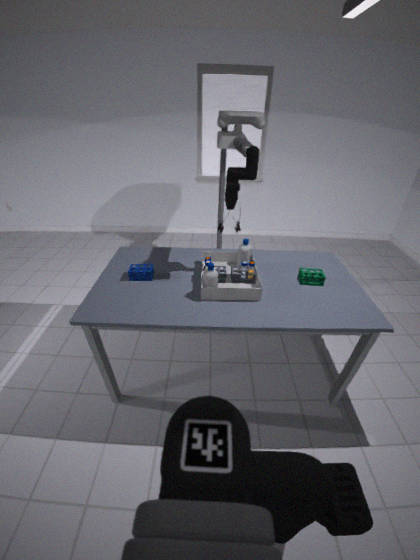

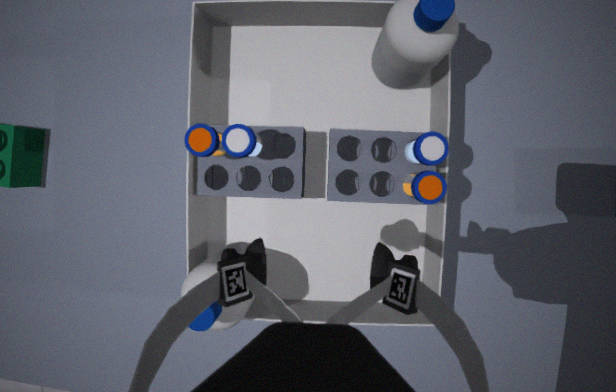

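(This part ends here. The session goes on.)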